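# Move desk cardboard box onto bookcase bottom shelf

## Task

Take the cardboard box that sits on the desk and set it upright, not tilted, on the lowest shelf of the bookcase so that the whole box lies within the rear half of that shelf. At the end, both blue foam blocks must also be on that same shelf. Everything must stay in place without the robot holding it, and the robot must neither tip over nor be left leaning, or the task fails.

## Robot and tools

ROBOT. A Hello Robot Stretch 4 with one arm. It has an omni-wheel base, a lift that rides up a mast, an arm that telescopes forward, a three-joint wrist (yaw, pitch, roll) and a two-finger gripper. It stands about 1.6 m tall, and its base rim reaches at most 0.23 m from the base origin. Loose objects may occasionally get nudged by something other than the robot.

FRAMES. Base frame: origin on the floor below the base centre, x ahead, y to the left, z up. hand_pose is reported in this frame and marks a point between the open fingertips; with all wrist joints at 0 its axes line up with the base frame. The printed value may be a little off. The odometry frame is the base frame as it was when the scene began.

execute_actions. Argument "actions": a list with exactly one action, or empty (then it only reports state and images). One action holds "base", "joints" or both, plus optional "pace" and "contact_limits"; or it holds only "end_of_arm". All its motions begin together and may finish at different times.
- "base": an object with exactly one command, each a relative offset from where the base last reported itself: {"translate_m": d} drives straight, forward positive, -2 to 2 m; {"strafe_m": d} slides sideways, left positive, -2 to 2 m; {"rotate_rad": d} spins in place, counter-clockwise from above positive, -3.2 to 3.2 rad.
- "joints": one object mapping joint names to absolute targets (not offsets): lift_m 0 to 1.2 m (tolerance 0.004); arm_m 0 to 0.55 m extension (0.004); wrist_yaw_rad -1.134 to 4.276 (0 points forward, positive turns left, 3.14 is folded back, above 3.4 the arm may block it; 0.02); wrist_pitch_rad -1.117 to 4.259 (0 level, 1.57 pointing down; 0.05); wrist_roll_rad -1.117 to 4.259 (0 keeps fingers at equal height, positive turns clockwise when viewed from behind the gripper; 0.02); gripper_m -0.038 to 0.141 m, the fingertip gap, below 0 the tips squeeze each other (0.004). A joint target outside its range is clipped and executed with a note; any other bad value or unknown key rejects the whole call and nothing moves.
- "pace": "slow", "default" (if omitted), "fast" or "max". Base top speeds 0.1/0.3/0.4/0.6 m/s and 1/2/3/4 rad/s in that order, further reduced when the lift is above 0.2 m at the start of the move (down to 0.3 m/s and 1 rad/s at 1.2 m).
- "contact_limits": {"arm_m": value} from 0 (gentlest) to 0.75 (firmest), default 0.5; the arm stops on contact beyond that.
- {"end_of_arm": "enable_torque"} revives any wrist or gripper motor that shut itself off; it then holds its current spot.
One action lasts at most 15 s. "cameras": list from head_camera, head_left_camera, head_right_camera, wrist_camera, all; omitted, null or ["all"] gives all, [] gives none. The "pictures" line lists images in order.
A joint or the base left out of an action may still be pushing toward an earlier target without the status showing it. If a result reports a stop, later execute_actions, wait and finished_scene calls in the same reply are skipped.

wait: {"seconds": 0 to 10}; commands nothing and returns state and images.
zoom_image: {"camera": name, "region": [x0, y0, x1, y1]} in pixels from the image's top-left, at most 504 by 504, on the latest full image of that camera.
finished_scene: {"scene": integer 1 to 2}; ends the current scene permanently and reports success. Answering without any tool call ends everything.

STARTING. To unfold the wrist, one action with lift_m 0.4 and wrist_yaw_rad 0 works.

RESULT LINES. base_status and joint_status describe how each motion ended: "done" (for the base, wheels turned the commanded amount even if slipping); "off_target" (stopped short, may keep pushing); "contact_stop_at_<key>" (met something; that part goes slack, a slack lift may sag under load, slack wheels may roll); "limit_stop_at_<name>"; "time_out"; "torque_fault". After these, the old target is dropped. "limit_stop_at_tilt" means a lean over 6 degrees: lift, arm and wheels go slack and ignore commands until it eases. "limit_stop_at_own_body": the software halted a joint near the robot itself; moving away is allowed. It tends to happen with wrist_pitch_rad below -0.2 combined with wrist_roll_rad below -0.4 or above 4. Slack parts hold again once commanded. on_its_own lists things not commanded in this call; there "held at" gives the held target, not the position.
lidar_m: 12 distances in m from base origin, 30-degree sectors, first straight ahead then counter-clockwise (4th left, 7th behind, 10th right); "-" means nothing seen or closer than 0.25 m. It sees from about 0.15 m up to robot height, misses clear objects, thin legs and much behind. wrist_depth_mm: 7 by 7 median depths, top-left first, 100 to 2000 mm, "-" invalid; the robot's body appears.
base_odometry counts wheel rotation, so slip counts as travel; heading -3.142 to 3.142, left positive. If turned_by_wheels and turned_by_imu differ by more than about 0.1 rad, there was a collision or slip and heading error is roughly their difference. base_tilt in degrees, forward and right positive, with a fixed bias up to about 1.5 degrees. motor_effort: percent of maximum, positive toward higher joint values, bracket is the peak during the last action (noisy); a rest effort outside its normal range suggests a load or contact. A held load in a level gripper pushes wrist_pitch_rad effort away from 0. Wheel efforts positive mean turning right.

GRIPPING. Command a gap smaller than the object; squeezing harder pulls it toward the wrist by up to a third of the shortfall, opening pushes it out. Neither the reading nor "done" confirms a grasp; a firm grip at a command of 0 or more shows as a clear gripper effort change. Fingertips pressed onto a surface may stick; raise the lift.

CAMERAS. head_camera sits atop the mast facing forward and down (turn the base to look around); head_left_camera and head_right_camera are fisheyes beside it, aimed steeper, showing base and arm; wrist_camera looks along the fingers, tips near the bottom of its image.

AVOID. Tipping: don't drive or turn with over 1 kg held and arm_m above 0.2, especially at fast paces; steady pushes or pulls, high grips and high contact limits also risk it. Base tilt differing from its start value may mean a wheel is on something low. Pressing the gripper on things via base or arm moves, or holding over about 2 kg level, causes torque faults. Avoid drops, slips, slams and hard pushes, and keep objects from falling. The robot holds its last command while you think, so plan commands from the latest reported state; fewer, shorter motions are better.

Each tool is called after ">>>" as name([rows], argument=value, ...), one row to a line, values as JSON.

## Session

>>> execute_actions(actions=[])

Scene clock: 0.00 s.
base_odometry: x=+0.000 y=+0.000 heading=+0.000 (m, m, rad; odometry frame)
turned_by_wheels: +0.000 (rad since the last result)
turned_by_imu: +0.000 (rad since the last result)
base_tilt: forward=-0.1 right=+0.3 (deg)
lidar_m: 2.13 2.45 2.44 1.80 1.68 1.92 2.19 1.21 1.21 1.39 1.11 1.10
base_status: not commanded
joint_positions: lift_m=+0.191 arm_m=+0.001 wrist_yaw_rad=+3.033 wrist_pitch_rad=+0.009 wrist_roll_rad=+0.018 gripper_m=+0.057
joint_status: not commanded
motor_effort: lift_m=+19 arm_m=+0 wrist_yaw_rad=+2 wrist_pitch_rad=-6 wrist_roll_rad=-2 gripper_m=-2 wheel_0=-1 wheel_1=+0 wheel_2=+0 (%)
hand_pose: x=-0.1051 y=+0.1182 z=+0.3664 quat_wxyz=(+0.054, -0.004, +0.009, +0.998) (m; base frame)
wrist_depth_mm: 144 197 - - - 1921 1661 / - 145 - - - 1863 1618 / - 135 237 - - 1863 1661 / 109 142 252 - - 1863 1618 / 140 1983 - - - 1863 1576 / 1756 1808 1576 1661 209 1576 1499 / 1098 1098 931 1008 960 917 976
pictures: head_camera, head_left_camera, head_right_camera, wrist_camera
Images, in order (width x height): head_camera 420x560, head_left_camera 420x672, head_right_camera 420x672, wrist_camera 616x392.

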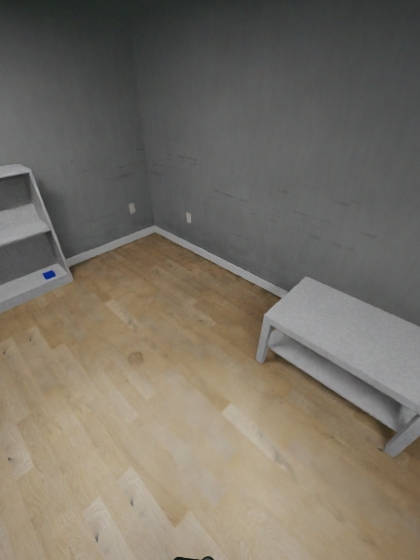

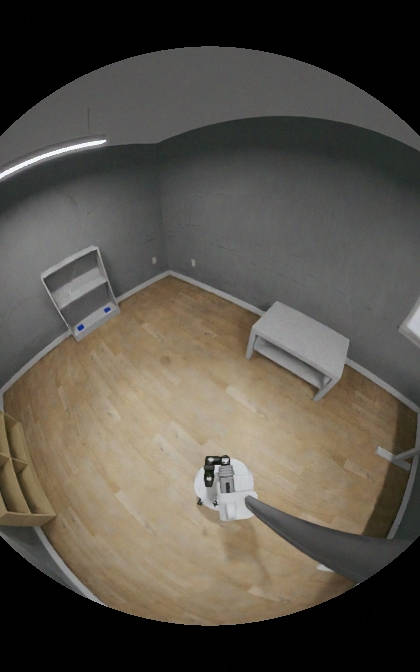

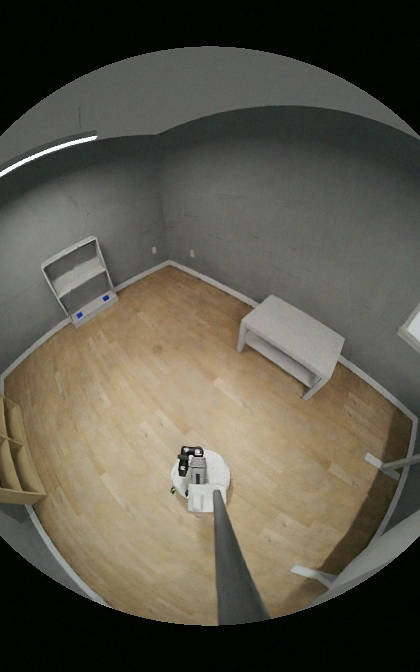

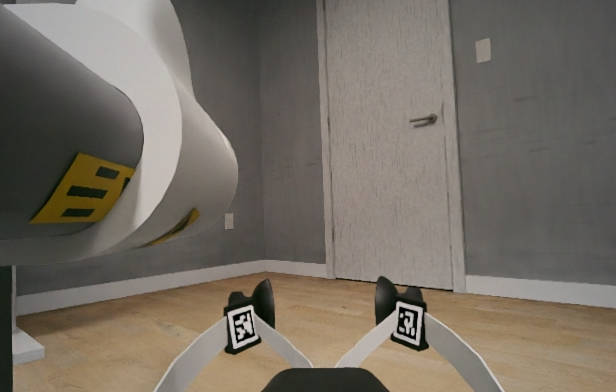

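>>> execute_actions([
  {"base":{"rotate_rad":-2.36},"joints":{"lift_m":0.85,"wrist_yaw_rad":0,"gripper_m":0.14,"wrist_roll_rad":0},"pace":"fast"},
], cameras=["head_camera","head_left_camera","wrist_camera"])

Scene clock: 6.40 s.
base_odometry: x=+0.000 y=+0.000 heading=-2.360 (m, m, rad; odometry frame)
turned_by_wheels: -2.360 (rad since the last result)
turned_by_imu: -2.335 (rad since the last result)
base_tilt: forward=+0.1 right=+0.5 (deg)
lidar_m: 1.19 1.26 1.93 1.10 1.16 2.56 2.43 2.25 1.67 1.91 1.96 1.29
base_status: done
joint_positions: lift_m=+0.850 arm_m=+0.001 wrist_yaw_rad=+0.000 wrist_pitch_rad=+0.009 wrist_roll_rad=+0.000 gripper_m=+0.140
joint_status: all done
motor_effort: lift_m=+22(23) arm_m=+0(0) wrist_yaw_rad=+2(5) wrist_pitch_rad=-6(8) wrist_roll_rad=-3(0) gripper_m=+2(2) wheel_0=+1(11) wheel_1=+0(9) wheel_2=+1(9) (%)
hand_pose: x=+0.4607 y=-0.0873 z=+1.0253 quat_wxyz=(+1.000, +0.000, +0.005, +0.000) (m; base frame)
wrist_depth_mm: 1921 1863 1863 1808 1921 1863 1808 / 1921 1921 1863 1863 1808 1756 1808 / 1921 1863 1863 1921 1863 1808 1808 / 1863 1921 1863 1808 1863 1808 1756 / 1808 1808 1808 1756 1808 1808 1808 / 1863 1863 1863 1756 1756 204 1808 / 1808 1808 1808 154 1756 1808 1756
pictures: head_camera, head_left_camera, wrist_camera
Images, in order (width x height): head_camera 420x560, head_left_camera 420x672, wrist_camera 616x392.

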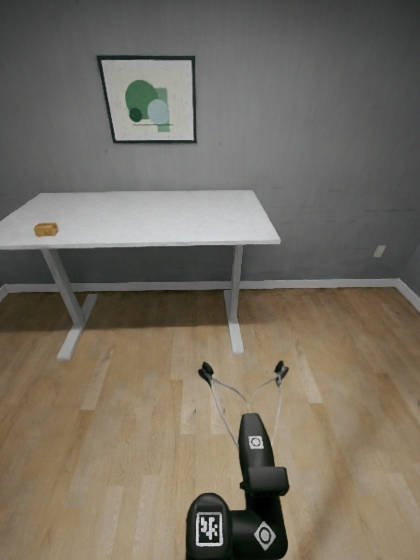

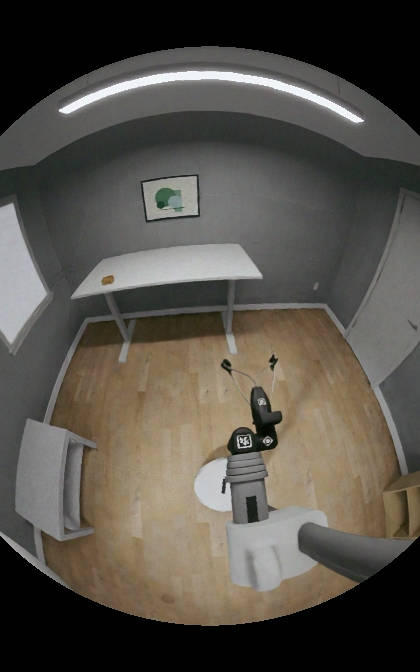

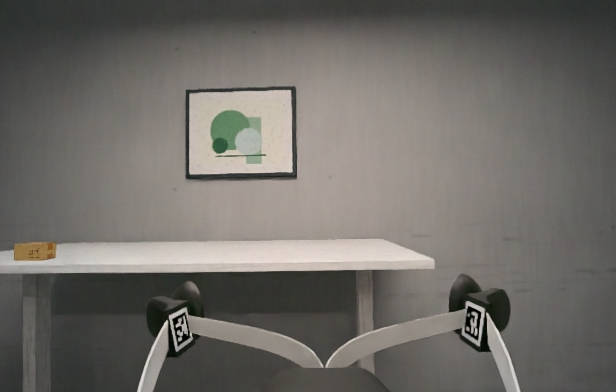

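>>> execute_actions([
  {"base":{"translate_m":0.65},"joints":{"wrist_pitch_rad":0.5},"pace":"max"},
], cameras=[])

>>> execute_actions([
  {"base":{"strafe_m":0.79},"joints":{"lift_m":1.0},"pace":"max"},
], cameras=["head_camera","wrist_camera"])

Scene clock: 17.37 s.
base_odometry: x=-0.461 y=-0.458 heading=-2.360 (m, m, rad; odometry frame)
turned_by_wheels: +0.000 (rad since the last result)
turned_by_imu: +0.000 (rad since the last result)
base_tilt: forward=+0.1 right=+0.6 (deg)
lidar_m: 0.56 0.57 0.78 1.49 1.18 1.57 3.41 2.23 2.00 1.87 1.95 0.58
base_status: done
joint_positions: lift_m=+0.850 arm_m=+0.001 wrist_yaw_rad=+0.000 wrist_pitch_rad=+0.502 wrist_roll_rad=+0.000 gripper_m=+0.140
joint_status: all done
motor_effort: lift_m=+22(22) arm_m=+0(0) wrist_yaw_rad=+3(0) wrist_pitch_rad=-4(8) wrist_roll_rad=-2(2) gripper_m=+0(1) wheel_0=+2(8) wheel_1=+1(7) wheel_2=+0(11) (%)
hand_pose: x=+0.4252 y=-0.0874 z=+0.8892 quat_wxyz=(+0.969, +0.000, +0.248, +0.000) (m; base frame)
wrist_depth_mm: 1025 1042 1042 1025 1025 1025 1008 / 768 707 661 621 580 569 1078 / 362 351 342 338 345 340 334 / 1308 1281 1281 1281 1205 1229 1255 / 1366 1397 1397 1336 1308 1336 1366 / 1464 1464 1464 1430 1336 204 1430 / 1281 1229 1205 154 1160 1182 1205
pictures: none
No camera images: the call's "cameras" was empty. Leave "cameras" out to get every camera's image.

Scene clock: 20.63 s.
base_odometry: x=+0.095 y=-1.019 heading=-2.360 (m, m, rad; odometry frame)
turned_by_wheels: +0.000 (rad since the last result)
turned_by_imu: -0.004 (rad since the last result)
base_tilt: forward=+0.2 right=+0.5 (deg)
lidar_m: 0.52 0.55 1.04 1.03 0.54 0.50 1.26 3.27 2.67 2.66 0.81 0.54
base_status: done
joint_positions: lift_m=+1.000 arm_m=+0.001 wrist_yaw_rad=+0.000 wrist_pitch_rad=+0.502 wrist_roll_rad=+0.000 gripper_m=+0.140
joint_status: all done
motor_effort: lift_m=+22(26) arm_m=+0(0) wrist_yaw_rad=+3(4) wrist_pitch_rad=-5(6) wrist_roll_rad=-3(2) gripper_m=+2(0) wheel_0=-1(12) wheel_1=-2(11) wheel_2=+0(1) (%)
hand_pose: x=+0.4251 y=-0.0874 z=+1.0392 quat_wxyz=(+0.969, +0.000, +0.248, +0.000) (m; base frame)
wrist_depth_mm: 1042 1025 1025 1008 991 1008 991 / 1098 1098 1098 1060 1060 1078 1060 / 1160 1138 878 842 820 798 778 / 1229 597 549 569 564 544 539 / 452 449 424 430 424 421 413 / 392 373 366 377 373 204 1430 / 1430 1397 1308 155 1366 1336 1336
pictures: head_camera, wrist_camera
Images, in order (width x height): head_camera 420x560, wrist_camera 616x392.

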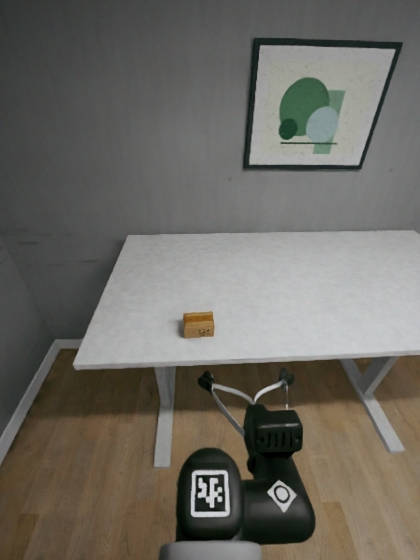

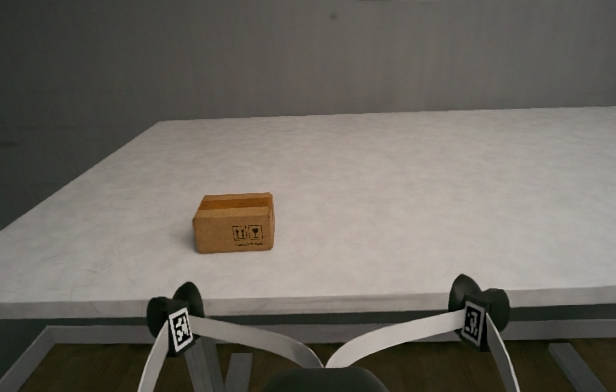

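>>> execute_actions([
  {"base":{"strafe_m":0.075},"joints":{"lift_m":0.945,"arm_m":0.13,"wrist_yaw_rad":0.07}},
], cameras=["wrist_camera"])

Scene clock: 27.10 s.
base_odometry: x=+0.148 y=-1.072 heading=-2.360 (m, m, rad; odometry frame)
turned_by_wheels: +0.000 (rad since the last result)
turned_by_imu: -0.002 (rad since the last result)
base_tilt: forward=+0.0 right=+0.4 (deg)
lidar_m: 0.53 0.55 1.01 0.96 0.55 0.43 0.94 3.25 2.71 2.71 0.78 0.58
base_status: done
joint_positions: lift_m=+0.945 arm_m=+0.129 wrist_yaw_rad=+0.070 wrist_pitch_rad=+0.502 wrist_roll_rad=+0.000 gripper_m=+0.140
joint_status: all done
motor_effort: lift_m=+15(20) arm_m=+7(8) wrist_yaw_rad=+2(6) wrist_pitch_rad=-7(7) wrist_roll_rad=-1(3) gripper_m=+0(3) wheel_0=-2(9) wheel_1=+0(10) wheel_2=+0(1) (%)
hand_pose: x=+0.5580 y=-0.0695 z=+0.9847 quat_wxyz=(+0.968, -0.009, +0.248, +0.034) (m; base frame)
wrist_depth_mm: 946 917 917 891 866 866 831 / 1025 976 960 931 917 891 891 / 1098 1042 668 654 627 615 609 / 1138 462 449 442 433 427 418 / 351 343 338 273 325 324 320 / 278 273 260 268 266 204 259 / 239 231 226 154 216 213 217
pictures: wrist_camera
Images, in order (width x height): wrist_camera 616x392.

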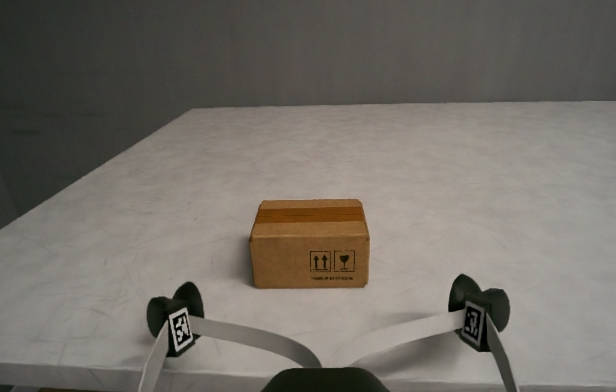

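>>> execute_actions([
  {"base":{"strafe_m":0.015},"joints":{"lift_m":0.938,"arm_m":0.21}},
], cameras=["wrist_camera"])

>>> execute_actions([
  {"joints":{"gripper_m":0.045}},
], cameras=[])

>>> execute_actions([
  {"joints":{"lift_m":0.97}},
], cameras=["wrist_camera"])

Scene clock: 35.27 s.
base_odometry: x=+0.159 y=-1.082 heading=-2.360 (m, m, rad; odometry frame)
turned_by_wheels: +0.000 (rad since the last result)
turned_by_imu: -0.001 (rad since the last result)
base_tilt: forward=+0.0 right=+0.5 (deg)
lidar_m: 0.54 0.54 0.97 0.94 0.55 0.44 0.96 3.27 2.76 2.71 0.80 0.55
base_status: done
joint_positions: lift_m=+0.938 arm_m=+0.209 wrist_yaw_rad=+0.070 wrist_pitch_rad=+0.502 wrist_roll_rad=+0.000 gripper_m=+0.140
joint_status: all done
motor_effort: lift_m=+15(15) arm_m=+7(5) wrist_yaw_rad=+3(2) wrist_pitch_rad=-6(6) wrist_roll_rad=-2(3) gripper_m=+0(2) wheel_0=-4(9) wheel_1=+1(8) wheel_2=+0(0) (%)
hand_pose: x=+0.6380 y=-0.0695 z=+0.9777 quat_wxyz=(+0.968, -0.009, +0.248, +0.034) (m; base frame)
wrist_depth_mm: 854 831 831 820 798 778 768 / 917 904 891 878 854 831 798 / 991 946 647 627 603 591 580 / 1042 442 433 424 413 404 402 / 336 332 329 234 315 310 306 / 268 266 205 195 194 204 249 / 221 213 211 155 206 205 208
pictures: wrist_camera
Images, in order (width x height): wrist_camera 616x392.

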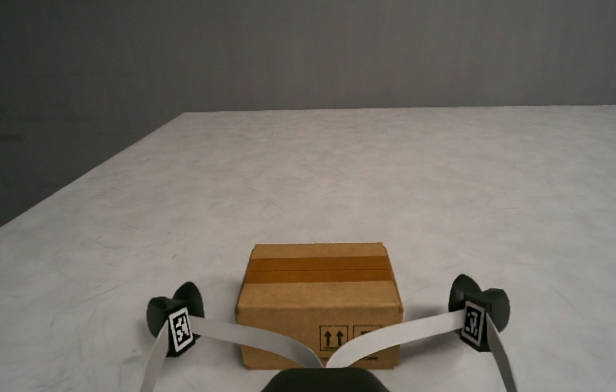

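Scene clock: 37.23 s.
base_odometry: x=+0.159 y=-1.082 heading=-2.360 (m, m, rad; odometry frame)
turned_by_wheels: +0.000 (rad since the last result)
turned_by_imu: -0.001 (rad since the last result)
base_tilt: forward=+0.0 right=+0.3 (deg)
lidar_m: 0.52 0.55 0.99 0.93 0.57 0.44 0.92 3.26 2.74 2.72 0.79 0.58
base_status: not commanded
joint_positions: lift_m=+0.938 arm_m=+0.209 wrist_yaw_rad=+0.070 wrist_pitch_rad=+0.503 wrist_roll_rad=+0.000 gripper_m=+0.045
joint_status: all done
motor_effort: lift_m=+15(15) arm_m=+7(7) wrist_yaw_rad=+1(1) wrist_pitch_rad=-8(5) wrist_roll_rad=-3(1) gripper_m=-20(21) wheel_0=-4(4) wheel_1=+1(2) wheel_2=+0(0) (%)
hand_pose: x=+0.6379 y=-0.0695 z=+0.9776 quat_wxyz=(+0.968, -0.009, +0.249, +0.034) (m; base frame)
wrist_depth_mm: 866 854 831 820 798 778 768 / 917 904 891 866 854 820 788 / 991 931 634 627 603 591 574 / 1025 439 433 421 415 404 399 / 334 330 325 222 314 309 306 / 266 264 189 181 183 249 248 / 220 206 204 184 187 197 208
pictures: none
No camera images: the call's "cameras" was empty. Leave "cameras" out to get every camera's image.

Scene clock: 38.17 s.
base_odometry: x=+0.159 y=-1.082 heading=-2.360 (m, m, rad; odometry frame)
turned_by_wheels: +0.000 (rad since the last result)
turned_by_imu: +0.000 (rad since the last result)
base_tilt: forward=+0.0 right=+0.5 (deg)
lidar_m: 0.53 0.54 0.97 0.94 0.56 0.42 0.94 3.23 2.73 2.72 0.76 0.58
base_status: not commanded
joint_positions: lift_m=+0.970 arm_m=+0.209 wrist_yaw_rad=+0.070 wrist_pitch_rad=+0.503 wrist_roll_rad=+0.000 gripper_m=+0.045
joint_status: all done
motor_effort: lift_m=+23(25) arm_m=+7(7) wrist_yaw_rad=+1(1) wrist_pitch_rad=-8(9) wrist_roll_rad=-3(4) gripper_m=-17(19) wheel_0=-4(4) wheel_1=+1(1) wheel_2=+0(0) (%)
hand_pose: x=+0.6379 y=-0.0695 z=+1.0088 quat_wxyz=(+0.968, -0.009, +0.249, +0.034) (m; base frame)
wrist_depth_mm: 854 854 831 820 798 788 759 / 931 904 891 866 854 831 820 / 1008 960 750 723 699 691 676 / 1078 517 504 496 484 473 466 / 392 389 384 222 368 362 357 / 312 309 190 181 182 293 290 / 258 241 238 185 187 230 243
pictures: wrist_camera
Images, in order (width x height): wrist_camera 616x392.

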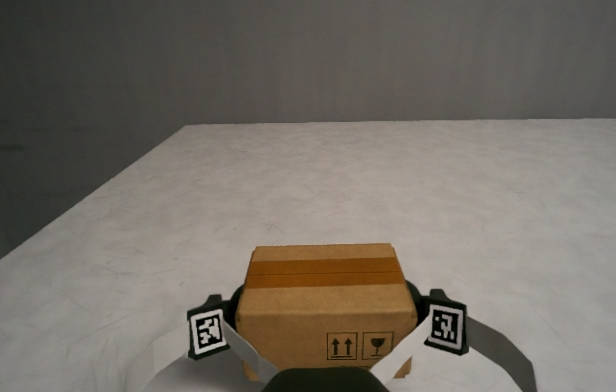

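>>> execute_actions([
  {"base":{"strafe_m":-0.62},"joints":{"arm_m":0.0,"wrist_yaw_rad":0},"pace":"max"},
], cameras=[])

>>> execute_actions([
  {"base":{"rotate_rad":-3.14},"joints":{"lift_m":0.25},"pace":"fast"},
], cameras=["head_camera","wrist_camera"])

Scene clock: 46.00 s.
base_odometry: x=-0.278 y=-0.642 heading=-2.360 (m, m, rad; odometry frame)
turned_by_wheels: +0.000 (rad since the last result)
turned_by_imu: +0.001 (rad since the last result)
base_tilt: forward=-0.1 right=+0.5 (deg)
lidar_m: 0.54 0.55 0.76 1.57 0.94 1.24 3.14 2.63 2.20 2.11 0.81 0.59
base_status: done
joint_positions: lift_m=+0.970 arm_m=+0.003 wrist_yaw_rad=+0.000 wrist_pitch_rad=+0.503 wrist_roll_rad=+0.000 gripper_m=+0.045
joint_status: all done
joint sent to its limit — the command would take arm_m past its lower limit, so that joint was sent only as far as its limit.
motor_effort: lift_m=+22(24) arm_m=-7(7) wrist_yaw_rad=+2(5) wrist_pitch_rad=-9(10) wrist_roll_rad=-3(2) gripper_m=-18(18) wheel_0=+2(12) wheel_1=-1(9) wheel_2=+0(0) (%)
hand_pose: x=+0.4262 y=-0.0874 z=+1.0088 quat_wxyz=(+0.969, +0.000, +0.249, +0.000) (m; base frame)
wrist_depth_mm: 1025 1025 1008 1008 1008 1008 1008 / 1098 1078 1078 1078 1078 1042 1078 / 798 768 759 741 715 691 683 / 530 521 512 496 492 480 473 / 397 389 384 222 370 384 379 / 1537 1499 189 181 183 854 1430 / 1308 1308 1308 185 187 946 1366
pictures: none
No camera images: the call's "cameras" was empty. Leave "cameras" out to get every camera's image.

Scene clock: 49.13 s.
base_odometry: x=-0.278 y=-0.642 heading=+0.784 (m, m, rad; odometry frame)
turned_by_wheels: -3.140 (rad since the last result)
turned_by_imu: -3.106 (rad since the last result)
base_tilt: forward=+0.1 right=+0.4 (deg)
lidar_m: 3.10 2.58 2.23 2.13 0.86 0.59 0.55 0.56 0.76 1.57 0.94 1.18
base_status: done
joint_positions: lift_m=+0.250 arm_m=+0.003 wrist_yaw_rad=+0.000 wrist_pitch_rad=+0.503 wrist_roll_rad=+0.000 gripper_m=+0.045
joint_status: all done
motor_effort: lift_m=+16(19) arm_m=-7(7) wrist_yaw_rad=+1(0) wrist_pitch_rad=-12(10) wrist_roll_rad=-1(3) gripper_m=-20(18) wheel_0=+3(7) wheel_1=+0(8) wheel_2=+2(8) (%)
hand_pose: x=+0.4262 y=-0.0874 z=+0.2893 quat_wxyz=(+0.969, +0.000, +0.249, +0.000) (m; base frame)
wrist_depth_mm: - - - - - - - / - - - - - - - / 1661 1661 1576 1537 1464 1430 1430 / 1118 1098 1078 1025 1008 991 991 / 831 809 798 221 768 759 750 / 647 647 189 181 183 609 609 / 544 504 500 184 187 480 508
pictures: head_camera, wrist_camera
Images, in order (width x height): head_camera 420x560, wrist_camera 616x392.

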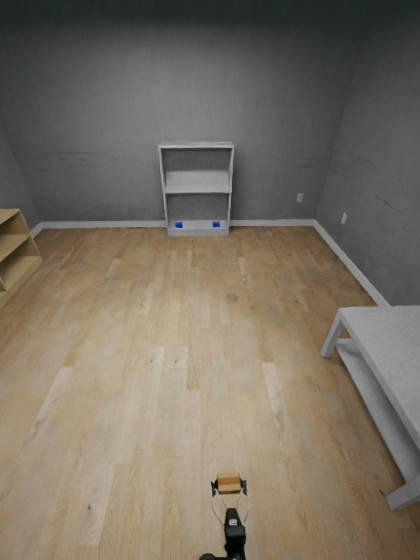

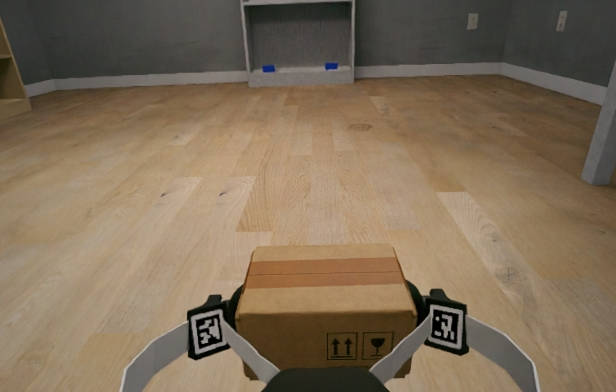

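>>> execute_actions([
  {"base":{"translate_m":2},"joints":{"lift_m":0.15,"arm_m":0.3},"pace":"max"},
], cameras=["head_camera","wrist_camera"])

Scene clock: 57.33 s.
base_odometry: x=+1.139 y=+0.770 heading=+0.784 (m, m, rad; odometry frame)
turned_by_wheels: +0.000 (rad since the last result)
turned_by_imu: +0.001 (rad since the last result)
base_tilt: forward=+0.0 right=+0.4 (deg)
lidar_m: 1.10 1.13 1.87 1.81 1.89 3.07 3.00 1.18 1.11 1.54 1.61 1.45
base_status: done
joint_positions: lift_m=+0.150 arm_m=+0.299 wrist_yaw_rad=+0.000 wrist_pitch_rad=+0.503 wrist_roll_rad=+0.000 gripper_m=+0.045
joint_status: all done
motor_effort: lift_m=+17(17) arm_m=+7(7) wrist_yaw_rad=+1(2) wrist_pitch_rad=-10(11) wrist_roll_rad=-3(2) gripper_m=-17(20) wheel_0=+0(8) wheel_1=+0(9) wheel_2=+3(15) (%)
hand_pose: x=+0.7224 y=-0.0874 z=+0.1893 quat_wxyz=(+0.969, +0.000, +0.249, +0.000) (m; base frame)
wrist_depth_mm: 741 768 759 750 741 750 778 / 759 809 809 798 798 820 820 / 741 842 842 831 723 878 866 / 640 640 640 640 627 759 750 / 634 621 621 221 591 580 580 / 504 496 189 181 183 469 469 / 418 387 382 184 187 370 392
pictures: head_camera, wrist_camera
Images, in order (width x height): head_camera 420x560, wrist_camera 616x392.

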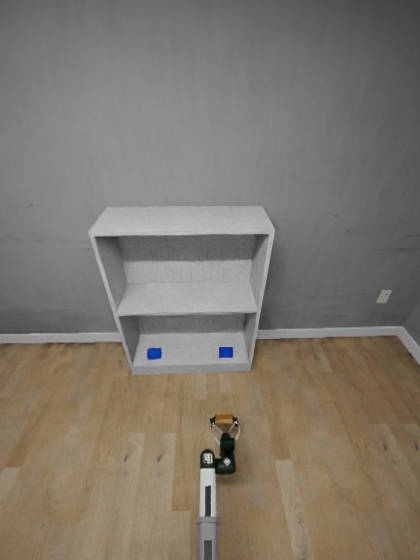

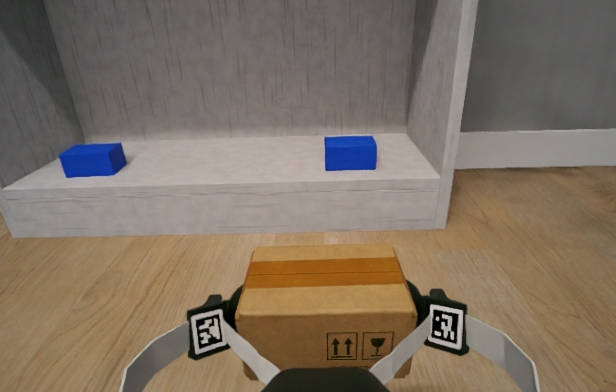

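>>> execute_actions([
  {"base":{"strafe_m":0.19},"joints":{"lift_m":0.13},"pace":"fast"},
], cameras=[])

>>> execute_actions([
  {"base":{"translate_m":0.4},"joints":{"arm_m":0.42},"pace":"fast"},
], cameras=["head_camera","wrist_camera"])

Scene clock: 65.93 s.
base_odometry: x=+1.004 y=+0.904 heading=+0.784 (m, m, rad; odometry frame)
turned_by_wheels: +0.000 (rad since the last result)
turned_by_imu: -0.002 (rad since the last result)
base_tilt: forward=+0.0 right=+0.5 (deg)
lidar_m: 1.09 1.12 1.69 1.61 1.70 2.77 3.40 1.49 1.27 1.72 1.79 1.15
base_status: done
joint_positions: lift_m=+0.130 arm_m=+0.299 wrist_yaw_rad=+0.000 wrist_pitch_rad=+0.503 wrist_roll_rad=+0.000 gripper_m=+0.045
joint_status: all done
motor_effort: lift_m=+17(14) arm_m=+7(7) wrist_yaw_rad=+0(0) wrist_pitch_rad=-10(11) wrist_roll_rad=-3(2) gripper_m=-19(20) wheel_0=+3(12) wheel_1=-1(12) wheel_2=+0(3) (%)
hand_pose: x=+0.7224 y=-0.0874 z=+0.1693 quat_wxyz=(+0.969, +0.000, +0.249, +0.000) (m; base frame)
wrist_depth_mm: 569 732 750 750 750 732 580 / 831 732 809 809 798 778 585 / 904 683 768 768 741 634 621 / 809 627 627 621 615 615 640 / 585 591 574 222 554 549 544 / 473 469 189 181 182 442 439 / 392 364 359 185 187 349 368
pictures: none
No camera images: the call's "cameras" was empty. Leave "cameras" out to get every camera's image.

Scene clock: 68.20 s.
base_odometry: x=+1.288 y=+1.187 heading=+0.784 (m, m, rad; odometry frame)
turned_by_wheels: +0.000 (rad since the last result)
turned_by_imu: +0.000 (rad since the last result)
base_tilt: forward=+0.0 right=+0.3 (deg)
lidar_m: 0.68 0.73 1.39 1.61 1.70 2.83 3.84 1.53 1.61 1.71 1.42 0.73
base_status: done
joint_positions: lift_m=+0.130 arm_m=+0.419 wrist_yaw_rad=+0.000 wrist_pitch_rad=+0.503 wrist_roll_rad=+0.000 gripper_m=+0.045
joint_status: all done
motor_effort: lift_m=+17(17) arm_m=+7(7) wrist_yaw_rad=+1(2) wrist_pitch_rad=-10(8) wrist_roll_rad=-2(2) gripper_m=-17(18) wheel_0=+0(9) wheel_1=+0(8) wheel_2=+3(14) (%)
hand_pose: x=+0.8424 y=-0.0874 z=+0.1693 quat_wxyz=(+0.969, +0.000, +0.249, +0.000) (m; base frame)
wrist_depth_mm: 276 274 274 272 271 271 270 / 293 294 293 291 290 289 286 / 315 314 314 312 310 309 309 / 340 338 338 334 334 332 329 / 368 366 357 222 351 355 351 / 325 322 189 181 182 304 303 / 270 252 248 185 187 241 254
pictures: head_camera, wrist_camera
Images, in order (width x height): head_camera 420x560, wrist_camera 616x392.

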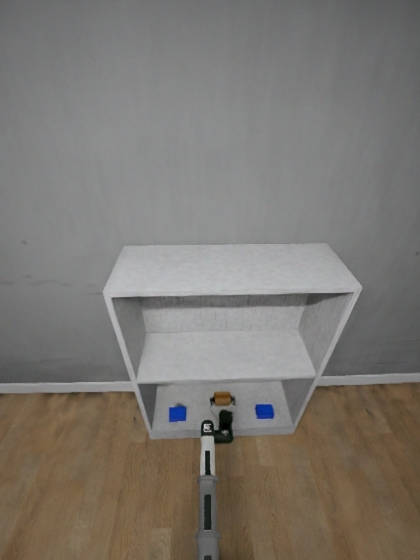

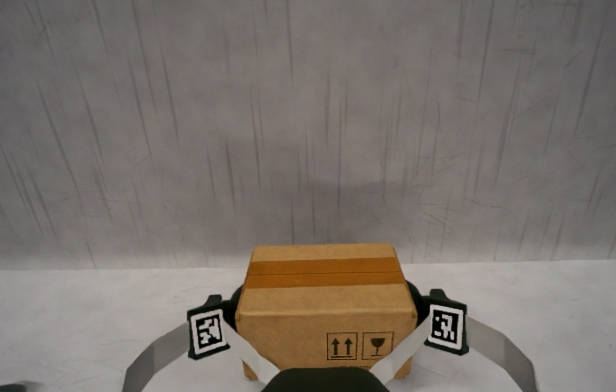

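>>> execute_actions([
  {"joints":{"lift_m":0.089,"arm_m":0.48}},
], cameras=[])

>>> execute_actions([
  {"joints":{"gripper_m":0.125}},
], cameras=[])

>>> execute_actions([
  {"joints":{"arm_m":0.26,"lift_m":0.15},"pace":"fast"},
], cameras=["wrist_camera"])

Scene clock: 74.13 s.
base_odometry: x=+1.288 y=+1.187 heading=+0.784 (m, m, rad; odometry frame)
turned_by_wheels: +0.000 (rad since the last result)
turned_by_imu: -0.001 (rad since the last result)
base_tilt: forward=+0.1 right=+0.5 (deg)
lidar_m: 0.69 0.70 1.39 1.61 1.70 2.82 3.86 1.51 1.59 1.70 1.45 0.73
base_status: not commanded
joint_positions: lift_m=+0.089 arm_m=+0.479 wrist_yaw_rad=+0.000 wrist_pitch_rad=+0.503 wrist_roll_rad=+0.000 gripper_m=+0.045
joint_status: all done
motor_effort: lift_m=+15(16) arm_m=+7(6) wrist_yaw_rad=+1(0) wrist_pitch_rad=-10(11) wrist_roll_rad=-3(3) gripper_m=-18(18) wheel_0=+0(1) wheel_1=+0(0) wheel_2=+3(3) (%)
hand_pose: x=+0.9024 y=-0.0874 z=+0.1284 quat_wxyz=(+0.969, +0.000, +0.249, +0.000) (m; base frame)
wrist_depth_mm: 220 220 219 218 217 216 216 / 235 235 234 233 232 230 229 / 252 251 251 249 248 247 245 / 272 271 270 268 266 265 263 / 293 293 291 222 279 282 281 / 266 265 190 181 183 249 248 / 220 206 203 185 187 196 208
pictures: none
No camera images: the call's "cameras" was empty. Leave "cameras" out to get every camera's image.

Scene clock: 75.83 s.
base_odometry: x=+1.288 y=+1.187 heading=+0.784 (m, m, rad; odometry frame)
turned_by_wheels: +0.000 (rad since the last result)
turned_by_imu: +0.000 (rad since the last result)
base_tilt: forward=+0.2 right=+0.5 (deg)
lidar_m: 0.68 0.72 1.39 1.62 1.70 2.83 3.83 1.52 1.61 1.71 1.43 0.73
base_status: not commanded
joint_positions: lift_m=+0.089 arm_m=+0.479 wrist_yaw_rad=+0.000 wrist_pitch_rad=+0.503 wrist_roll_rad=+0.000 gripper_m=+0.125
joint_status: all done
motor_effort: lift_m=+15(16) arm_m=+7(7) wrist_yaw_rad=+1(0) wrist_pitch_rad=-9(10) wrist_roll_rad=-3(3) gripper_m=+2(16) wheel_0=-1(1) wheel_1=+0(0) wheel_2=+3(3) (%)
hand_pose: x=+0.9024 y=-0.0874 z=+0.1285 quat_wxyz=(+0.969, +0.000, +0.249, +0.000) (m; base frame)
wrist_depth_mm: 220 220 220 218 218 216 215 / 236 234 234 233 232 229 229 / 252 252 250 249 247 247 246 / 271 270 268 268 266 264 265 / 294 293 290 234 282 283 281 / 267 264 202 195 193 215 248 / 222 213 211 155 207 205 209
pictures: none
No camera images: the call's "cameras" was empty. Leave "cameras" out to get every camera's image.

Scene clock: 77.33 s.
base_odometry: x=+1.288 y=+1.187 heading=+0.784 (m, m, rad; odometry frame)
turned_by_wheels: +0.000 (rad since the last result)
turned_by_imu: +0.000 (rad since the last result)
base_tilt: forward=+0.0 right=+0.6 (deg)
lidar_m: 0.68 0.72 1.39 1.62 1.68 2.83 3.84 1.54 1.60 1.72 1.45 0.71
base_status: not commanded
joint_positions: lift_m=+0.150 arm_m=+0.261 wrist_yaw_rad=+0.000 wrist_pitch_rad=+0.502 wrist_roll_rad=+0.000 gripper_m=+0.125
joint_status: all done
motor_effort: lift_m=+22(26) arm_m=-7(6) wrist_yaw_rad=+1(0) wrist_pitch_rad=-8(10) wrist_roll_rad=-2(3) gripper_m=+1(1) wheel_0=+0(1) wheel_1=+0(0) wheel_2=+3(3) (%)
hand_pose: x=+0.6850 y=-0.0875 z=+0.1891 quat_wxyz=(+0.969, +0.000, +0.248, +0.000) (m; base frame)
wrist_depth_mm: 421 418 421 418 415 415 413 / 449 445 449 449 439 442 436 / 477 484 477 473 473 473 469 / 500 517 512 500 500 500 500 / 449 439 436 421 421 415 332 / 319 332 334 343 340 213 307 / 296 291 290 155 285 281 285
pictures: wrist_camera
Images, in order (width x height): wrist_camera 616x392.

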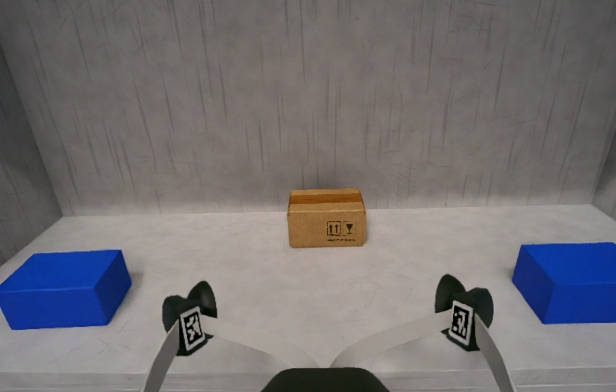

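>>> finished_scene(scene=2)

The scene is finished: the task was done.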